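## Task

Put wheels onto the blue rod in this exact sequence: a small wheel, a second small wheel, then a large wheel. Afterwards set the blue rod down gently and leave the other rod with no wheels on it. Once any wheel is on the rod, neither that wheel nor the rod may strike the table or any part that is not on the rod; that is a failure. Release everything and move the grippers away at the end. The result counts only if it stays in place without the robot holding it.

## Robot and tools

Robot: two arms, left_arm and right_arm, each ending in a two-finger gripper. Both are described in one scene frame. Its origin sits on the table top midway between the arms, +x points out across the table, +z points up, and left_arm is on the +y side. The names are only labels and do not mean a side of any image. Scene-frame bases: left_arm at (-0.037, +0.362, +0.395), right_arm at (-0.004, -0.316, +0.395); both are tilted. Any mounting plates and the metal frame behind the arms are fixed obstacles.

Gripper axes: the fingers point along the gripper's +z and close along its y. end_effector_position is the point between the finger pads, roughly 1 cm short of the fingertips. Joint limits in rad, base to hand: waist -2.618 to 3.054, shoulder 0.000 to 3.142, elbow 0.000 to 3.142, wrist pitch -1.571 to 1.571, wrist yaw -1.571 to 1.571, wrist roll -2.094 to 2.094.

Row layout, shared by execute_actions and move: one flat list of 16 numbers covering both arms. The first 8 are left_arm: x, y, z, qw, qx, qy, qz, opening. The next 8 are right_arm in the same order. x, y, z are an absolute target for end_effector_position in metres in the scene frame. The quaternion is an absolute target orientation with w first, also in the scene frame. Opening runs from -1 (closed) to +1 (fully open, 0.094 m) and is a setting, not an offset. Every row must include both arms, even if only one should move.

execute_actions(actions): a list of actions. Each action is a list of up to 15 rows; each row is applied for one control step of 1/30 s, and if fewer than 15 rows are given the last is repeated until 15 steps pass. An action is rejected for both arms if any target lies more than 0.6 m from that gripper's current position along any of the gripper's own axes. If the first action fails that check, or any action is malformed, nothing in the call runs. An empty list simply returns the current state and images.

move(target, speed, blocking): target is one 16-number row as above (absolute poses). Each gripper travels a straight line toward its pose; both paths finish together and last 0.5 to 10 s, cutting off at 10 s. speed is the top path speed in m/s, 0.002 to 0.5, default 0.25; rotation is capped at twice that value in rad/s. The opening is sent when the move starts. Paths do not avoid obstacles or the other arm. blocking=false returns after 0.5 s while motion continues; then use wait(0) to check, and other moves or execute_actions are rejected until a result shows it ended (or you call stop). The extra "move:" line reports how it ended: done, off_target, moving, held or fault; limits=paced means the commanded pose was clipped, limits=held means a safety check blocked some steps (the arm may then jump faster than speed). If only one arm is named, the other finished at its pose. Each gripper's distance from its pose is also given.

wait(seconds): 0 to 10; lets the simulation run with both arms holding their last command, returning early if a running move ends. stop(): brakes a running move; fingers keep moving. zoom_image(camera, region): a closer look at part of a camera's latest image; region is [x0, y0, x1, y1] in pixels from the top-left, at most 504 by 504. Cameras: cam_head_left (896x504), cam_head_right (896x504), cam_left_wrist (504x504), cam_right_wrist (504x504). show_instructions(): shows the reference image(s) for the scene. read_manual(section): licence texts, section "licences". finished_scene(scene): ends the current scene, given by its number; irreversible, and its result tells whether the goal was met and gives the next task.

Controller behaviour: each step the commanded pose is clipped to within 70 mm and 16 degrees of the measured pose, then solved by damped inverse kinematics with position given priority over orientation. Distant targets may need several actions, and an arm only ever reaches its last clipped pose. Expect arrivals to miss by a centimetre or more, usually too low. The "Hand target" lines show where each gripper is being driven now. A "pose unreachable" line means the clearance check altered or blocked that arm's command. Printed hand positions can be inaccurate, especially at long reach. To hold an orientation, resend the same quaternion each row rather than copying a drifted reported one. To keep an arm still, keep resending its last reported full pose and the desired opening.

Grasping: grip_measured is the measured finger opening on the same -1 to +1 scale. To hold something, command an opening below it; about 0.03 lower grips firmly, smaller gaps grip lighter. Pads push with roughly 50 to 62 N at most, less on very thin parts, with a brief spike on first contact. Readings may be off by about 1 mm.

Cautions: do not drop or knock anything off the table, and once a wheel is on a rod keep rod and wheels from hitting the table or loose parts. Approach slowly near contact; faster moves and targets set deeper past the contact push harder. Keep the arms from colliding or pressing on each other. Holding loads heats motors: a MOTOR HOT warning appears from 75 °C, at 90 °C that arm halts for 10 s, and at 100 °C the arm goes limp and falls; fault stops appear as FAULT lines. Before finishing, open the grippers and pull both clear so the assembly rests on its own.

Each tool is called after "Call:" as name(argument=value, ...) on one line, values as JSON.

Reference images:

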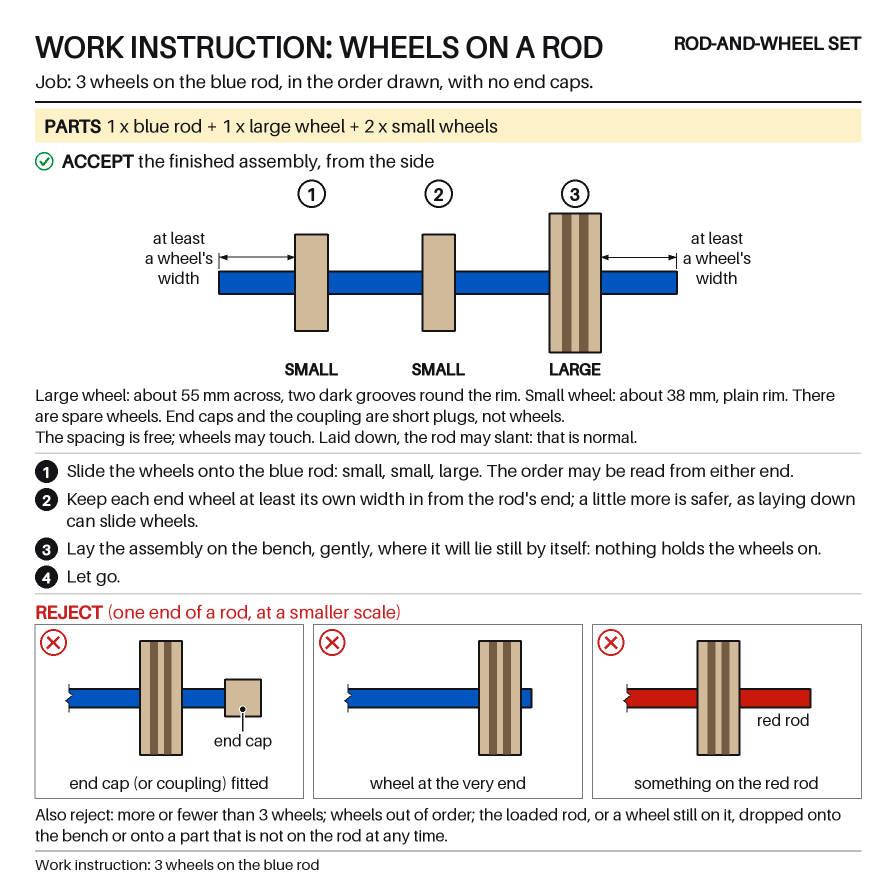

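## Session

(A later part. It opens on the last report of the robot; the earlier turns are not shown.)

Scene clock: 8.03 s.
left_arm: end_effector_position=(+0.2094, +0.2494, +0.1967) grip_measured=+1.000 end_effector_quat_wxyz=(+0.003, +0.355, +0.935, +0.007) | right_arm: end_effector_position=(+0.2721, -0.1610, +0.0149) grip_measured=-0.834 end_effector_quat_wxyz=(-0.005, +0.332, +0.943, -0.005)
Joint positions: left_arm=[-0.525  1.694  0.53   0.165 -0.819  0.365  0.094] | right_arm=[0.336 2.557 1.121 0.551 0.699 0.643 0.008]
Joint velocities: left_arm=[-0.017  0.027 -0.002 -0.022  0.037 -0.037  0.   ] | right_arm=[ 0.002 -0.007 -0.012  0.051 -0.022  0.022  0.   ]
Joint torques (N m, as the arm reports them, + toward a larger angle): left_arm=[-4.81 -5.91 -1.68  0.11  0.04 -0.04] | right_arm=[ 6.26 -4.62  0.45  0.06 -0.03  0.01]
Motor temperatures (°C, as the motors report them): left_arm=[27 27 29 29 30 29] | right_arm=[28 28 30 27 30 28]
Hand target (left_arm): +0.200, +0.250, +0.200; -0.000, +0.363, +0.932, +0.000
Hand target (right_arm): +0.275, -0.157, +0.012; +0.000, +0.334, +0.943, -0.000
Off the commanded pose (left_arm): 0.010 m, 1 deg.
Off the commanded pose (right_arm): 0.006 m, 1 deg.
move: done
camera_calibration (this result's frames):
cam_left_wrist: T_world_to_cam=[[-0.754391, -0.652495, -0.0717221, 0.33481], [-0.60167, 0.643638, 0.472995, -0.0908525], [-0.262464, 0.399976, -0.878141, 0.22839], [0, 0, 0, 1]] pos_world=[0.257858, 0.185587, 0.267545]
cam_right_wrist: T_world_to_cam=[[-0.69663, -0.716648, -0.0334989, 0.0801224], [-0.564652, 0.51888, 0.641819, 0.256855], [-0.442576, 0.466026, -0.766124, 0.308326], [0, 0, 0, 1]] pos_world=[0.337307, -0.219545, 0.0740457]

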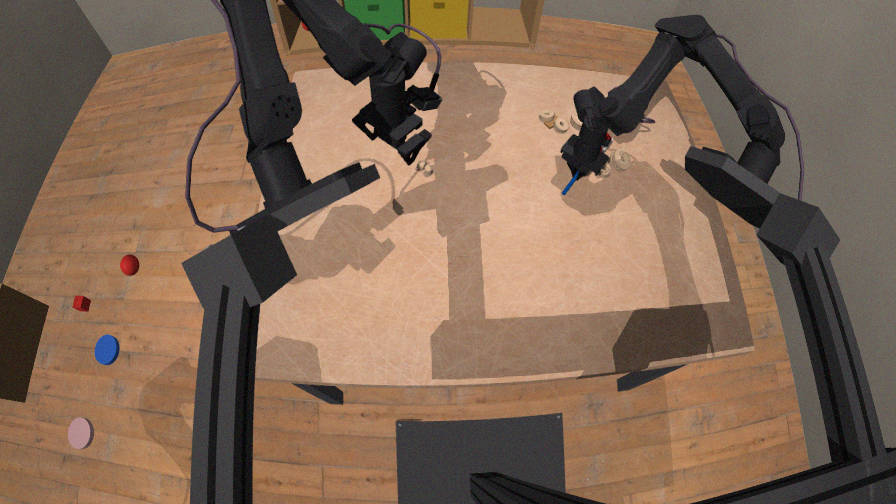

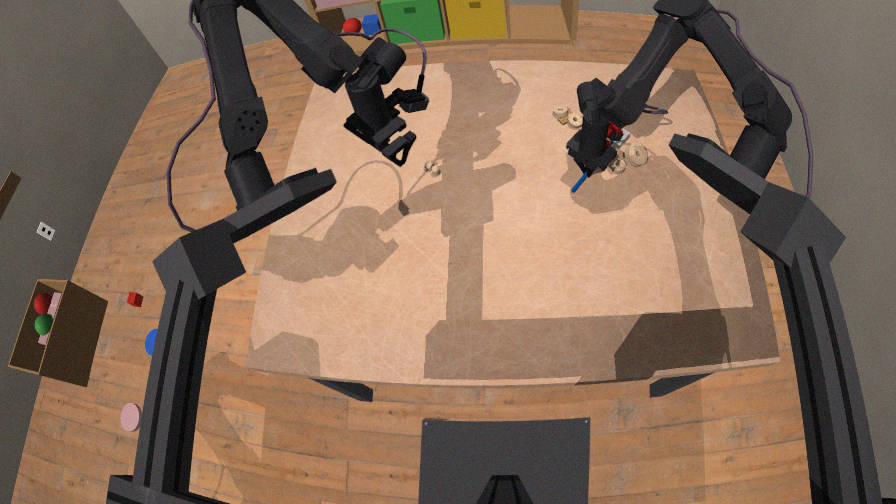

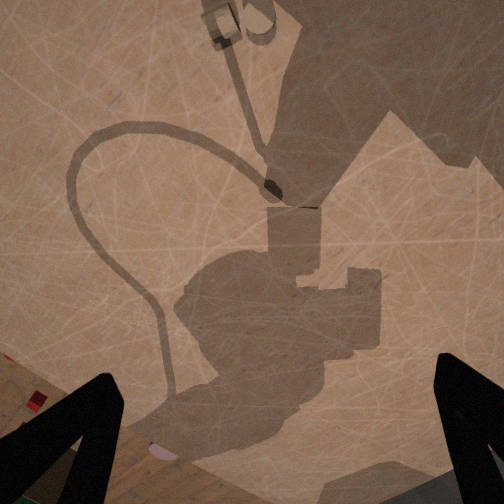

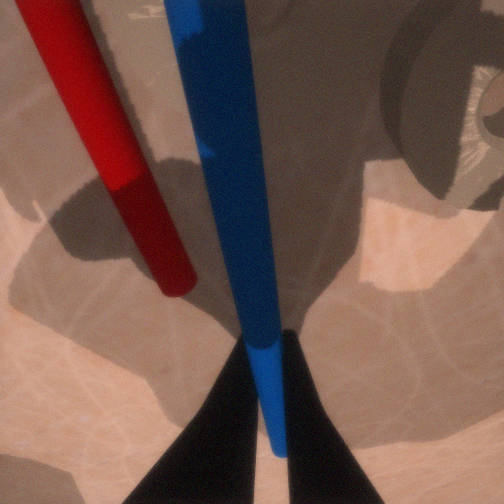

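Call:
move(target=[0.2,0.25,0.2,0,0.362,0.93,0,1, 0.265,-0.15,0.08,0,0.334,0.943,0,-0.9], speed=0.1)

Call:
move(target=[0.2,0.25,0.2,0,0.707,0.707,0,1, 0.25,0.02,0.05,0,0.707,0.707,0,-0.9])

Call:
move(target=[0.2,0.25,0.2,0,0.707,0.707,0,1, 0.25,0.02,0.011,0,0.707,0.707,0,-0.9], speed=0.05)

Call:
move(target=[0.2,0.25,0.2,0,0.707,0.707,0,1, 0.25,0.02,0.011,0,0.707,0.707,0,-0.4])

Call:
move(target=[0.2,0.25,0.2,0,0.707,0.707,0,1, 0.25,-0.02,0.1,0,0.707,0.707,0,-0.4])

Call:
move(target=[0.25,0.05,0.07,0,0.707,0.707,0,-0.4, 0.3,-0.2,0.18,0,0.355,0.935,0,0.5])

Scene clock: 9.60 s.
left_arm: end_effector_position=(+0.2094, +0.2494, +0.1967) grip_measured=+1.000 end_effector_quat_wxyz=(+0.003, +0.355, +0.935, +0.007) | right_arm: end_effector_position=(+0.2677, -0.1517, +0.0715) grip_measured=-0.834 end_effector_quat_wxyz=(+0.001, +0.341, +0.940, +0.003)
Joint positions: left_arm=[-0.525  1.694  0.53   0.165 -0.819  0.365  0.094] | right_arm=[0.456 2.42  0.971 0.503 0.763 0.775 0.008]
Joint velocities: left_arm=[-0.027  0.012  0.002 -0.066 -0.007 -0.037  0.   ] | right_arm=[ 0.012  0.007 -0.007 -0.007  0.007  0.007 -0.001]
Joint torques (N m, as the arm reports them, + toward a larger angle): left_arm=[-4.82 -5.97 -1.67  0.11  0.06 -0.05] | right_arm=[ 7.51 -6.75 -1.82 -0.2   0.17  0.08]
Motor temperatures (°C, as the motors report them): left_arm=[27 27 29 29 30 29] | right_arm=[28 28 30 27 30 28]
Hand target (left_arm): +0.200, +0.250, +0.200; -0.000, +0.363, +0.932, +0.000
Hand target (right_arm): +0.265, -0.151, +0.079; +0.001, +0.334, +0.943, -0.000
Off the commanded pose (left_arm): 0.010 m, 1 deg.
Off the commanded pose (right_arm): 0.009 m, 1 deg.
move: done
camera_calibration (this result's frames):
cam_left_wrist: T_world_to_cam=[[-0.754391, -0.652495, -0.0717221, 0.33481], [-0.60167, 0.643638, 0.472995, -0.0908525], [-0.262464, 0.399976, -0.878141, 0.22839], [0, 0, 0, 1]] pos_world=[0.257858, 0.185587, 0.267545]
cam_right_wrist: T_world_to_cam=[[-0.71002, -0.702237, -0.0522878, 0.0927413], [-0.565401, 0.524254, 0.636772, 0.214601], [-0.419753, 0.481685, -0.769277, 0.341952], [0, 0, 0, 1]] pos_world=[0.330719, -0.212092, 0.131253]

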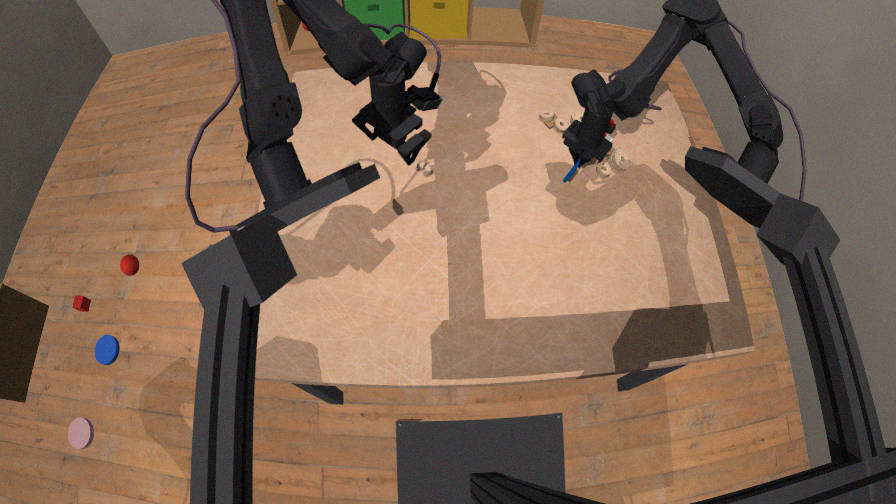

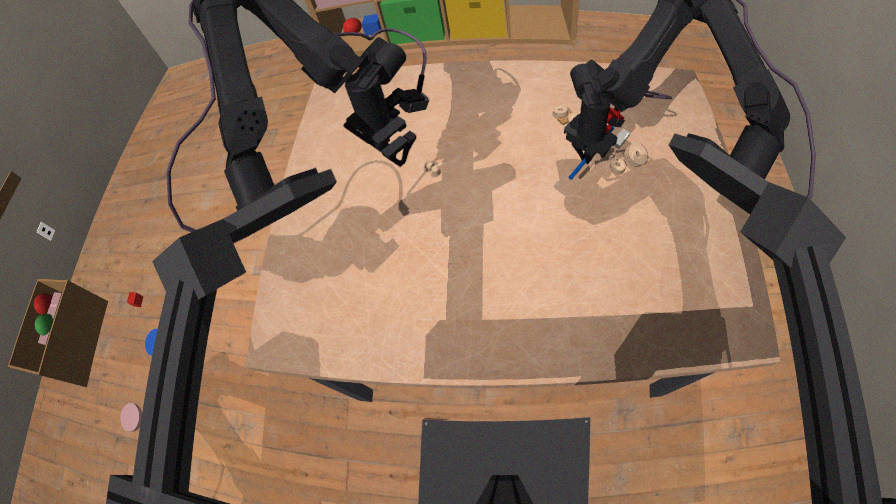

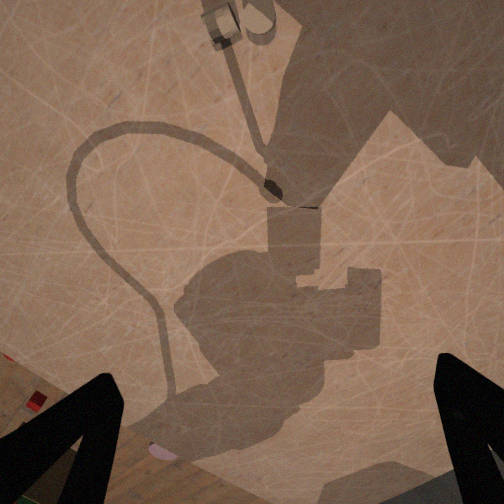

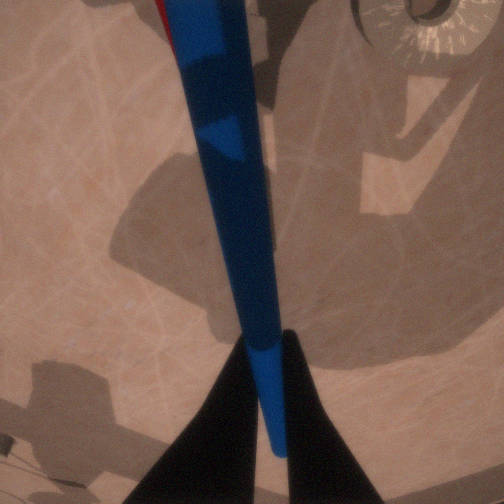

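Scene clock: 11.97 s.
left_arm: end_effector_position=(+0.2094, +0.2494, +0.1967) grip_measured=+1.000 end_effector_quat_wxyz=(+0.000, +0.698, +0.716, +0.008) | right_arm: end_effector_position=(+0.2529, +0.0118, +0.0436) grip_measured=-0.835 end_effector_quat_wxyz=(-0.002, +0.715, +0.700, +0.001)
Joint positions: left_arm=[-0.525  1.694  0.53   0.165 -0.819  1.183  0.094] | right_arm=[0.684 2.943 1.679 0.096 0.875 1.967 0.008]
Joint velocities: left_arm=[-0.002  0.007 -0.007 -0.051 -0.066  0.007  0.   ] | right_arm=[-0.002 -0.012 -0.007 -0.081 -0.037  0.022  0.   ]
Joint torques (N m, as the arm reports them, + toward a larger angle): left_arm=[-4.8  -5.97 -1.7   0.11  0.05  0.01] | right_arm=[10.28 -5.21  2.7  -0.35  0.14  0.07]
Motor temperatures (°C, as the motors report them): left_arm=[27 27 29 29 30 29] | right_arm=[28 28 30 27 30 28]
Hand target (left_arm): +0.200, +0.250, +0.200; -0.000, +0.707, +0.707, +0.000
Hand target (right_arm): +0.249, +0.019, +0.050; +0.002, +0.707, +0.708, +0.001
Off the commanded pose (left_arm): 0.010 m, 2 deg.
Off the commanded pose (right_arm): 0.011 m, 1 deg.
move: off_target (right_arm)
camera_calibration (this result's frames):
cam_left_wrist: T_world_to_cam=[[-0.992309, 0.104636, -0.0661356, 0.194662], [0.059979, 0.87381, 0.482554, -0.288686], [0.108282, 0.474876, -0.873366, 0.13114], [0, 0, 0, 1]] pos_world=[0.19628, 0.169613, 0.266714]
cam_right_wrist: T_world_to_cam=[[-0.992374, 0.114924, -0.0445666, 0.257003], [0.0599321, 0.765808, 0.640271, -0.0228656], [0.107712, 0.632717, -0.766855, 0.100241], [0, 0, 0, 1]] pos_world=[0.245616, -0.0754495, 0.102964]

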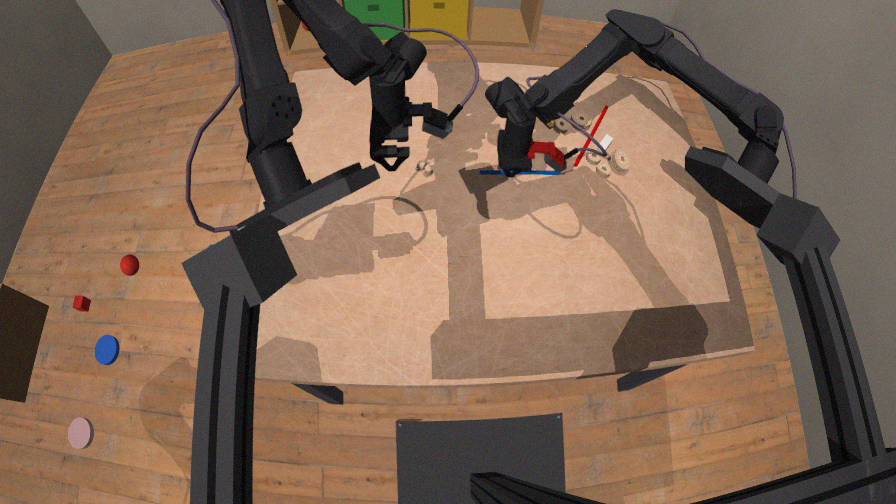

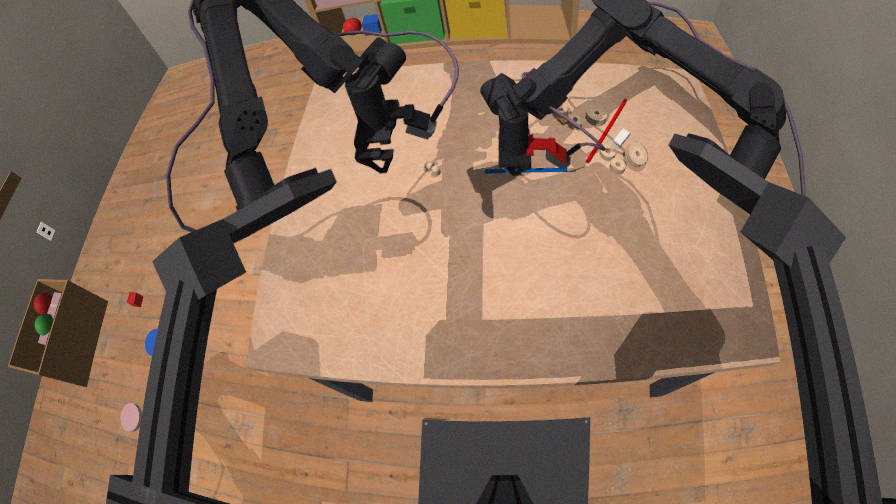

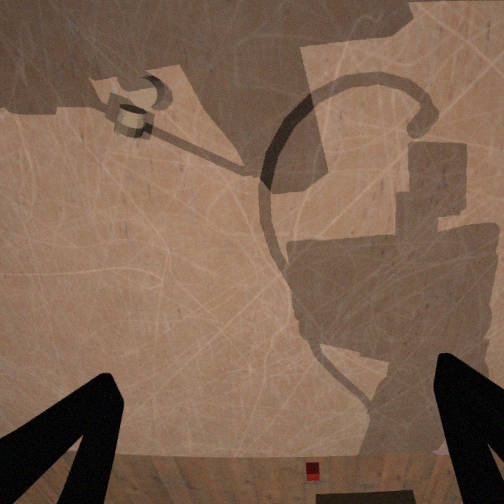

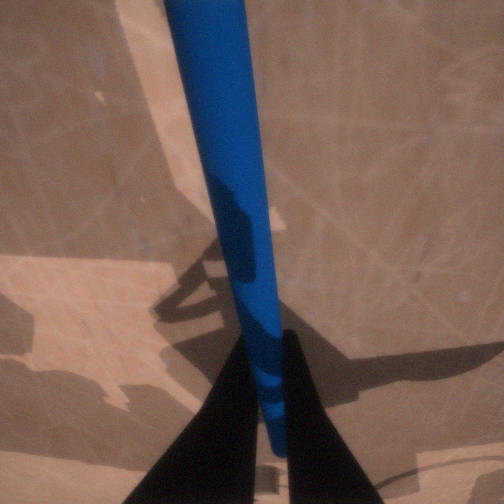

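Scene clock: 12.97 s.
left_arm: end_effector_position=(+0.2094, +0.2494, +0.1967) grip_measured=+1.000 end_effector_quat_wxyz=(+0.000, +0.698, +0.716, +0.008) | right_arm: end_effector_position=(+0.2515, +0.0156, +0.0147) grip_measured=-0.835 end_effector_quat_wxyz=(-0.003, +0.706, +0.708, -0.004)
Joint positions: left_arm=[-0.525  1.694  0.53   0.165 -0.819  1.185  0.094] | right_arm=[0.641 3.033 1.793 0.105 0.86  1.892 0.008]
Joint velocities: left_arm=[ 0.012  0.007 -0.007 -0.007 -0.066  0.037  0.   ] | right_arm=[-0.007  0.012 -0.002 -0.066  0.037 -0.066 -0.   ]
Joint torques (N m, as the arm reports them, + toward a larger angle): left_arm=[-4.87 -5.98 -1.69  0.11  0.05  0.05] | right_arm=[ 8.74 -4.46  3.16  0.04  0.    0.02]
Motor temperatures (°C, as the motors report them): left_arm=[27 27 29 29 30 29] | right_arm=[29 28 30 27 30 28]
Hand target (left_arm): +0.200, +0.250, +0.200; -0.000, +0.707, +0.707, +0.000
Hand target (right_arm): +0.250, +0.020, +0.011; -0.000, +0.707, +0.707, -0.000
Off the commanded pose (left_arm): 0.010 m, 2 deg.
Off the commanded pose (right_arm): 0.006 m, 1 deg.
move: done
camera_calibration (this result's frames):
cam_left_wrist: T_world_to_cam=[[-0.992109, 0.106529, -0.0661131, 0.194144], [0.0616553, 0.873685, 0.48257, -0.289009], [0.10917, 0.474686, -0.873359, 0.131], [0, 0, 0, 1]] pos_world=[0.19613, 0.169636, 0.266712]
cam_right_wrist: T_world_to_cam=[[-0.99524, 0.0899223, -0.0375652, 0.254964], [0.0456738, 0.770908, 0.635306, -0.00367157], [0.0860876, 0.630567, -0.771346, 0.0813545], [0, 0, 0, 1]] pos_world=[0.246915, -0.0713959, 0.0746628]

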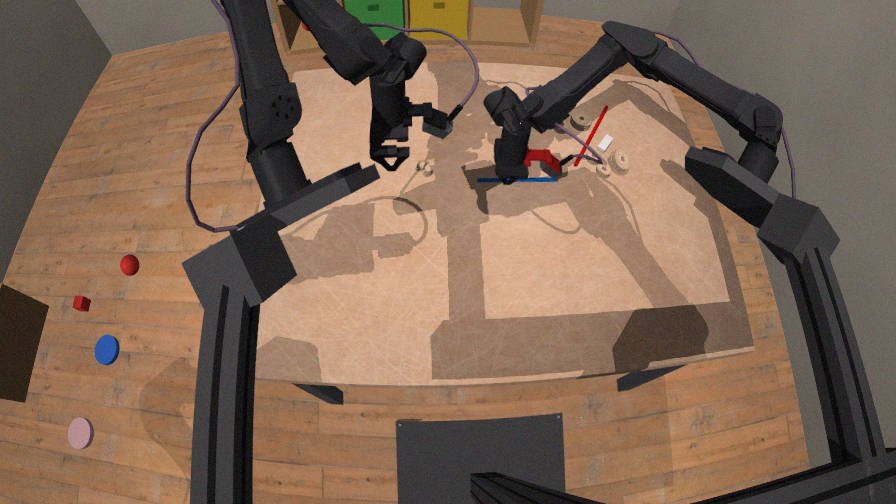

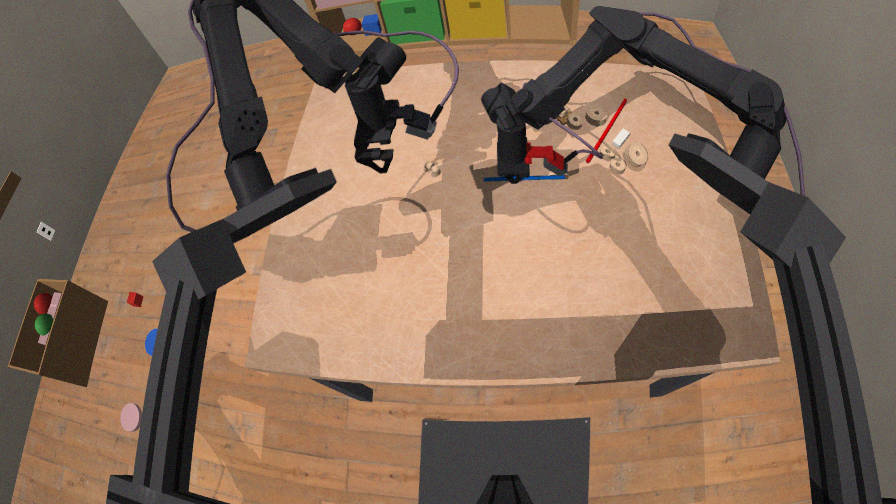

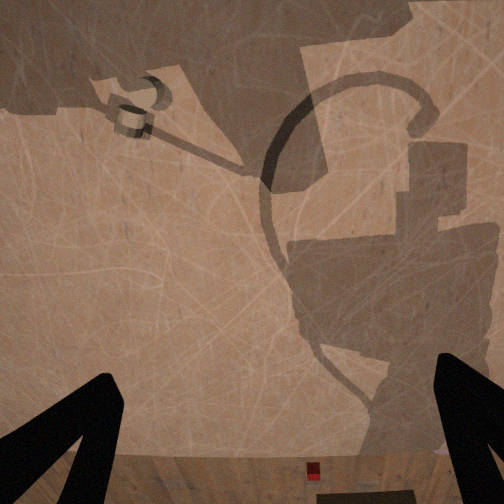

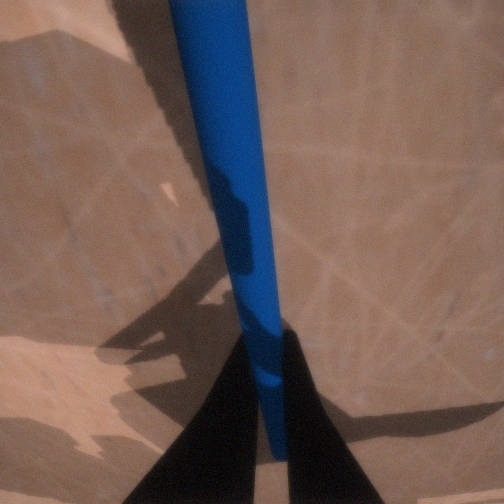

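Scene clock: 13.67 s.
left_arm: end_effector_position=(+0.2094, +0.2494, +0.1967) grip_measured=+1.000 end_effector_quat_wxyz=(+0.000, +0.698, +0.716, +0.008) | right_arm: end_effector_position=(+0.2513, +0.0159, +0.0149) grip_measured=-0.402 end_effector_quat_wxyz=(-0.003, +0.705, +0.709, -0.004)
Joint positions: left_arm=[-0.525  1.694  0.53   0.165 -0.819  1.185  0.094] | right_arm=[0.641 3.033 1.793 0.104 0.859 1.892 0.028]
Joint velocities: left_arm=[ 0.022  0.007 -0.017 -0.11  -0.037  0.037  0.   ] | right_arm=[-0.002  0.012  0.002 -0.037 -0.066  0.007  0.   ]
Joint torques (N m, as the arm reports them, + toward a larger angle): left_arm=[-4.82 -5.96 -1.69  0.12  0.04  0.06] | right_arm=[ 8.56 -4.46  2.82  0.08  0.04 -0.07]
Motor temperatures (°C, as the motors report them): left_arm=[27 27 29 29 30 29] | right_arm=[29 28 30 27 30 28]
Hand target (left_arm): +0.200, +0.250, +0.200; -0.000, +0.707, +0.707, +0.000
Hand target (right_arm): +0.250, +0.020, +0.011; -0.000, +0.707, +0.707, -0.000
Off the commanded pose (left_arm): 0.010 m, 2 deg.
Off the commanded pose (right_arm): 0.006 m, 1 deg.
move: done
camera_calibration (this result's frames):
cam_left_wrist: T_world_to_cam=[[-0.992109, 0.106529, -0.0661131, 0.194144], [0.0616553, 0.873685, 0.48257, -0.289009], [0.10917, 0.474686, -0.873359, 0.131], [0, 0, 0, 1]] pos_world=[0.19613, 0.169636, 0.266712]
cam_right_wrist: T_world_to_cam=[[-0.995403, 0.0885072, -0.0365925, 0.254728], [0.0451057, 0.770278, 0.636111, -0.00381248], [0.0844868, 0.631536, -0.77073, 0.0816851], [0, 0, 0, 1]] pos_world=[0.246827, -0.0711957, 0.0747034]

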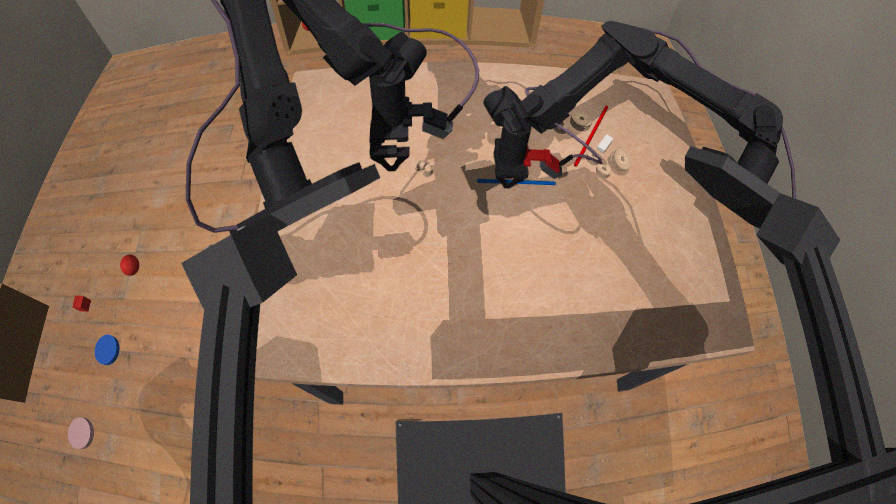

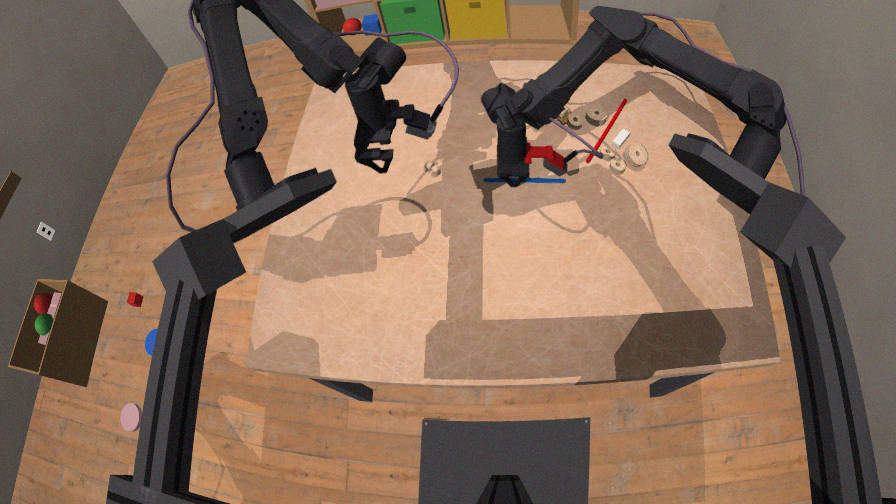

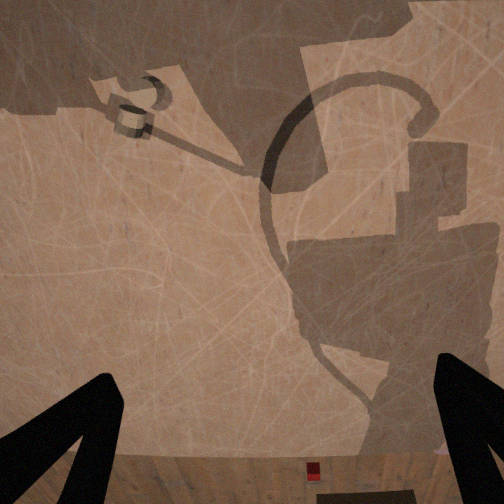

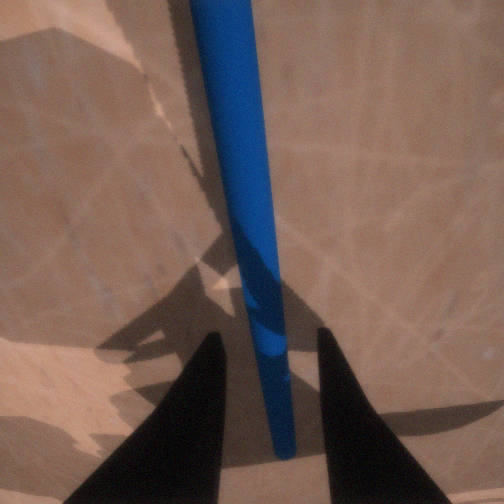

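Scene clock: 14.67 s.
left_arm: end_effector_position=(+0.2094, +0.2494, +0.1967) grip_measured=+1.000 end_effector_quat_wxyz=(+0.000, +0.698, +0.716, +0.008) | right_arm: end_effector_position=(+0.2566, -0.0196, +0.0938) grip_measured=-0.402 end_effector_quat_wxyz=(-0.003, +0.716, +0.698, +0.005)
Joint positions: left_arm=[-0.525  1.694  0.53   0.165 -0.819  1.185  0.094] | right_arm=[0.73  2.724 1.414 0.104 0.888 2.027 0.028]
Joint velocities: left_arm=[-0.002  0.017 -0.012  0.007  0.051 -0.037  0.   ] | right_arm=[-0.007 -0.002  0.002 -0.022  0.095 -0.051  0.   ]
Joint torques (N m, as the arm reports them, + toward a larger angle): left_arm=[-4.81 -5.95 -1.66  0.11  0.04  0.06] | right_arm=[ 9.12 -6.53 -0.25 -0.28  0.15  0.07]
Motor temperatures (°C, as the motors report them): left_arm=[27 27 29 29 30 29] | right_arm=[29 28 30 27 30 28]
Hand target (left_arm): +0.200, +0.250, +0.200; -0.000, +0.707, +0.707, +0.000
Hand target (right_arm): +0.251, -0.021, +0.099; +0.001, +0.707, +0.707, +0.000
Off the commanded pose (left_arm): 0.010 m, 2 deg.
Off the commanded pose (right_arm): 0.009 m, 2 deg.
move: done
camera_calibration (this result's frames):
cam_left_wrist: T_world_to_cam=[[-0.992069, 0.106908, -0.0661086, 0.19404], [0.0619905, 0.873659, 0.482573, -0.289073], [0.109347, 0.474648, -0.873357, 0.130972], [0, 0, 0, 1]] pos_world=[0.196099, 0.169641, 0.266712]
cam_right_wrist: T_world_to_cam=[[-0.991723, 0.118515, -0.0493845, 0.266889], [0.0587906, 0.761117, 0.645945, -0.0315086], [0.114141, 0.637695, -0.761785, 0.156158], [0, 0, 0, 1]] pos_world=[0.248708, -0.10723, 0.152492]

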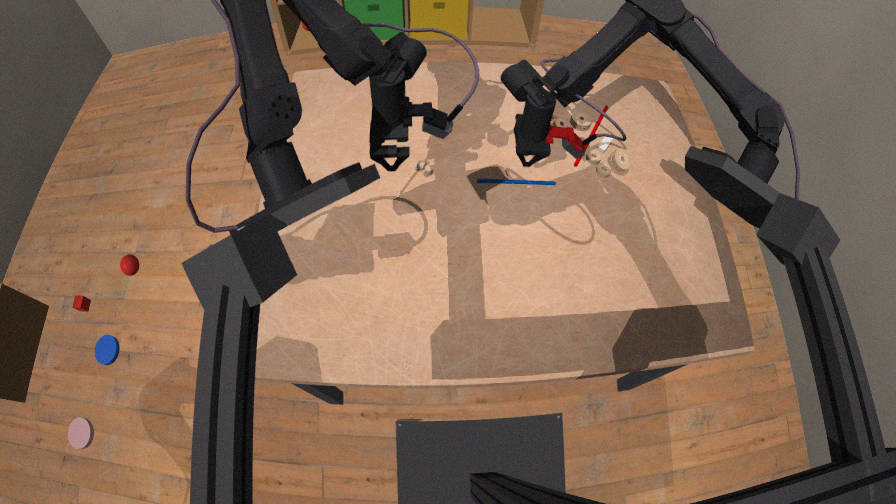

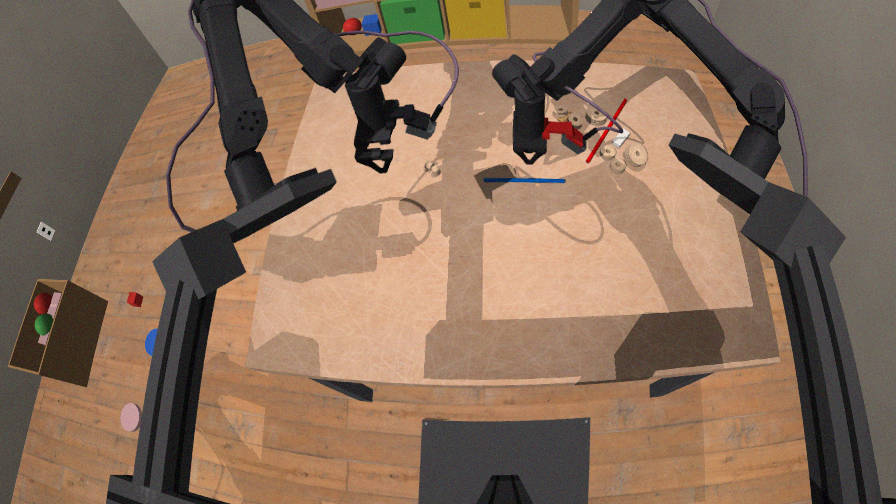

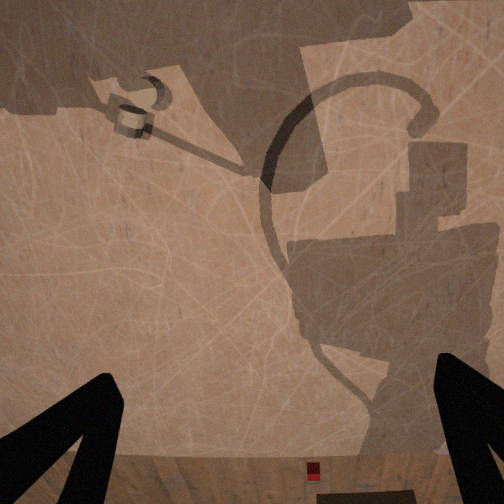

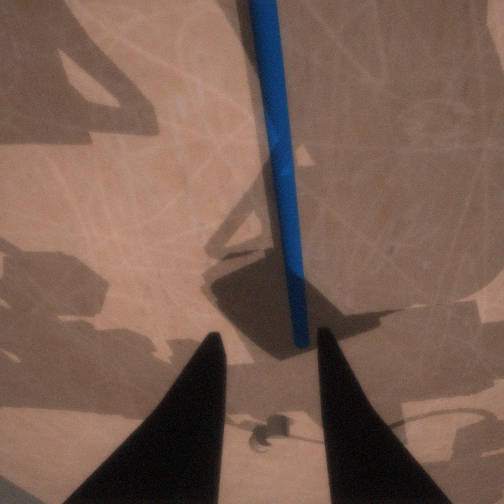

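Scene clock: 17.07 s.
left_arm: end_effector_position=(+0.2461, +0.0610, +0.0650) grip_measured=-0.397 end_effector_quat_wxyz=(-0.009, +0.704, +0.710, +0.003) | right_arm: end_effector_position=(+0.3067, -0.1970, +0.1759) grip_measured=+0.498 end_effector_quat_wxyz=(+0.005, +0.366, +0.931, +0.001)
Joint positions: left_arm=[-0.565  2.602  1.492  0.044 -0.838  1.128  0.028] | right_arm=[0.578 1.96  0.841 0.075 0.836 0.97  0.07 ]
Joint velocities: left_arm=[ 0.022 -0.017 -0.042 -0.11  -0.007 -0.007  0.   ] | right_arm=[ 0.017  0.002 -0.017 -0.007  0.007 -0.066  0.001]
Joint torques (N m, as the arm reports them, + toward a larger angle): left_arm=[-10.68  -6.94   2.64   0.    -0.01  -0.05] | right_arm=[ 5.56 -6.45  0.05 -0.25  0.   -0.03]
Motor temperatures (°C, as the motors report them): left_arm=[28 28 29 29 30 29] | right_arm=[29 29 30 27 30 28]
Hand target (left_arm): +0.247, +0.049, +0.072; +0.000, +0.707, +0.707, +0.000
Hand target (right_arm): +0.301, -0.199, +0.179; -0.001, +0.355, +0.935, +0.000
Off the commanded pose (left_arm): 0.013 m, 1 deg.
Off the commanded pose (right_arm): 0.008 m, 1 deg.
move: off_target (left_arm)
camera_calibration (this result's frames):
cam_left_wrist: T_world_to_cam=[[-0.991417, 0.122124, -0.0466617, 0.239513], [0.0841614, 0.869321, 0.487029, -0.0686057], [0.100042, 0.478922, -0.872138, 0.103323], [0, 0, 0, 1]] pos_world=[0.232895, -0.0190936, 0.134701]
cam_right_wrist: T_world_to_cam=[[-0.74592, -0.663946, -0.0527202, 0.112734], [-0.540285, 0.556899, 0.630838, 0.193697], [-0.389482, 0.499038, -0.774122, 0.455496], [0, 0, 0, 1]] pos_world=[0.36615, -0.260331, 0.236361]

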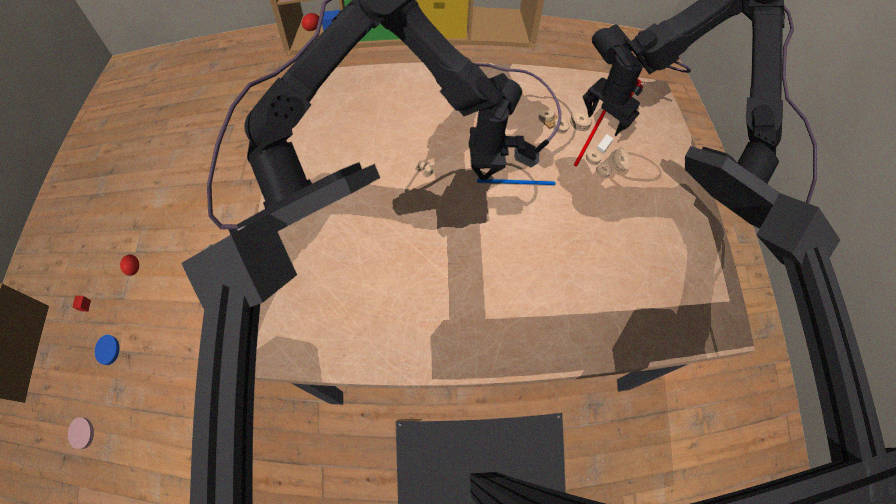

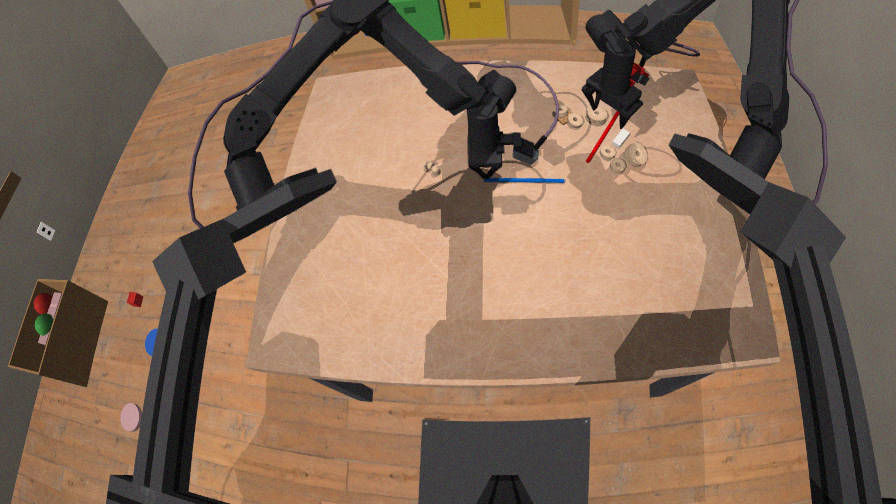

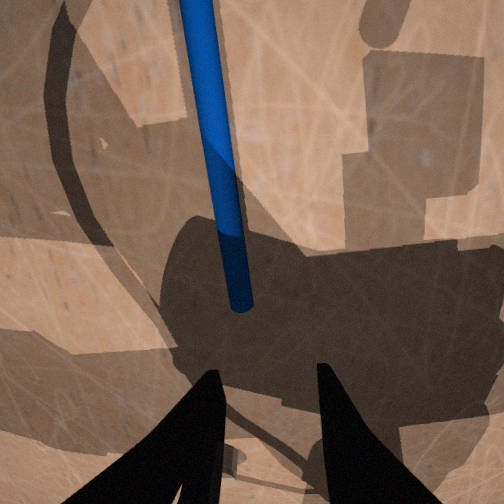

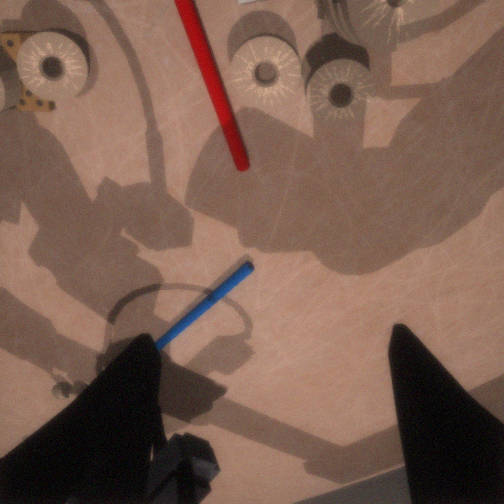

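Call:
move(target=[0.26,0.012,0.04,0,0.707,0.707,0,-0.4, 0.335,-0.212,0.06,0,-0.375,0.927,0,0.2], speed=0.12)

Scene clock: 24.30 s.
left_arm: end_effector_position=(+0.2601, +0.0262, +0.0332) grip_measured=-0.397 end_effector_quat_wxyz=(-0.010, +0.699, +0.715, +0.006) | right_arm: end_effector_position=(+0.3298, -0.2157, +0.0637) grip_measured=+0.202 end_effector_quat_wxyz=(-0.010, -0.375, +0.927, -0.002)
Joint positions: left_arm=[-0.555  2.788  1.801 -0.071 -0.839  1.128  0.028] | right_arm=[ 0.315  2.241  1.064  0.302  0.692 -0.82   0.056]
Joint velocities: left_arm=[-0.007 -0.017 -0.007  0.007  0.037 -0.022  0.001] | right_arm=[-0.002  0.007  0.007 -0.066 -0.081 -0.095 -0.   ]
Joint torques (N m, as the arm reports them, + toward a larger angle): left_arm=[-11.46  -7.11   3.12  -0.05   0.02   0.06] | right_arm=[ 5.67 -5.68  1.6   0.13 -0.2  -0.05]
Motor temperatures (°C, as the motors report them): left_arm=[29 28 29 29 30 29] | right_arm=[29 29 30 27 30 28]
Hand target (left_arm): +0.259, +0.012, +0.041; +0.000, +0.707, +0.707, +0.000
Hand target (right_arm): +0.335, -0.210, +0.061; -0.000, -0.374, +0.927, +0.002
Off the commanded pose (left_arm): 0.016 m, 2 deg.
Off the commanded pose (right_arm): 0.007 m, 1 deg.
move: off_target (left_arm)
camera_calibration (this result's frames):
cam_left_wrist: T_world_to_cam=[[-0.992752, 0.110123, -0.0481219, 0.256905], [0.0723846, 0.867557, 0.492043, -0.0211341], [0.0959338, 0.484993, -0.86924, 0.0916348], [0, 0, 0, 1]] pos_world=[0.247782, -0.0543984, 0.102414]
cam_right_wrist: T_world_to_cam=[[0.623235, -0.780551, -0.0481427, -0.365357], [-0.571358, -0.496509, 0.653475, 0.0690048], [-0.533974, -0.379762, -0.755416, 0.243814], [0, 0, 0, 1]] pos_world=[0.39732, -0.158327, 0.121499]

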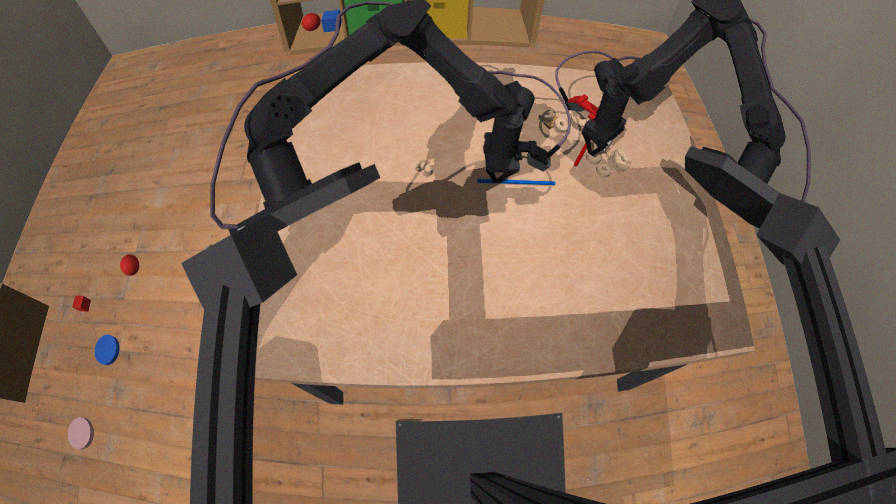

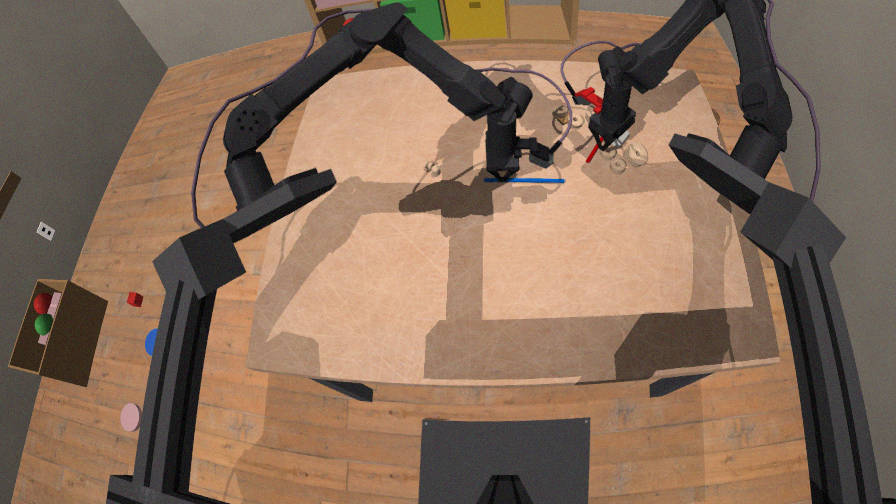

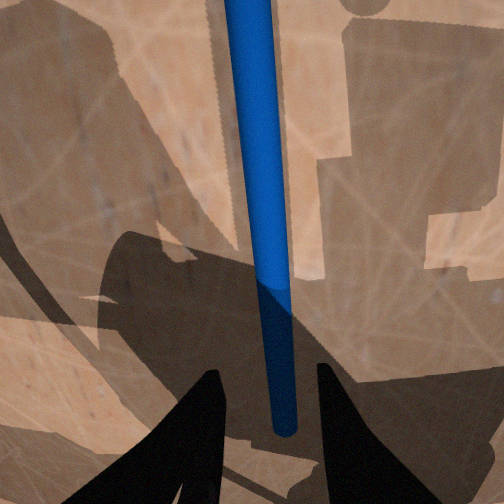

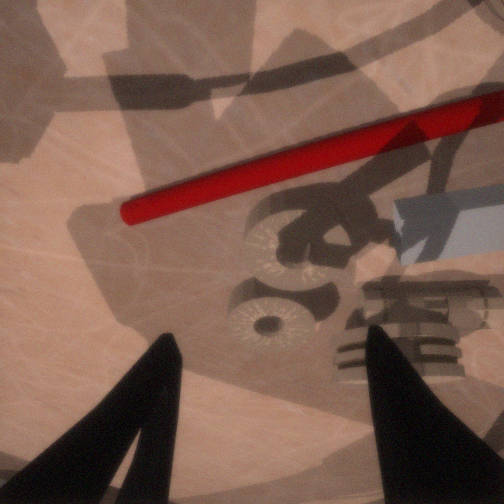

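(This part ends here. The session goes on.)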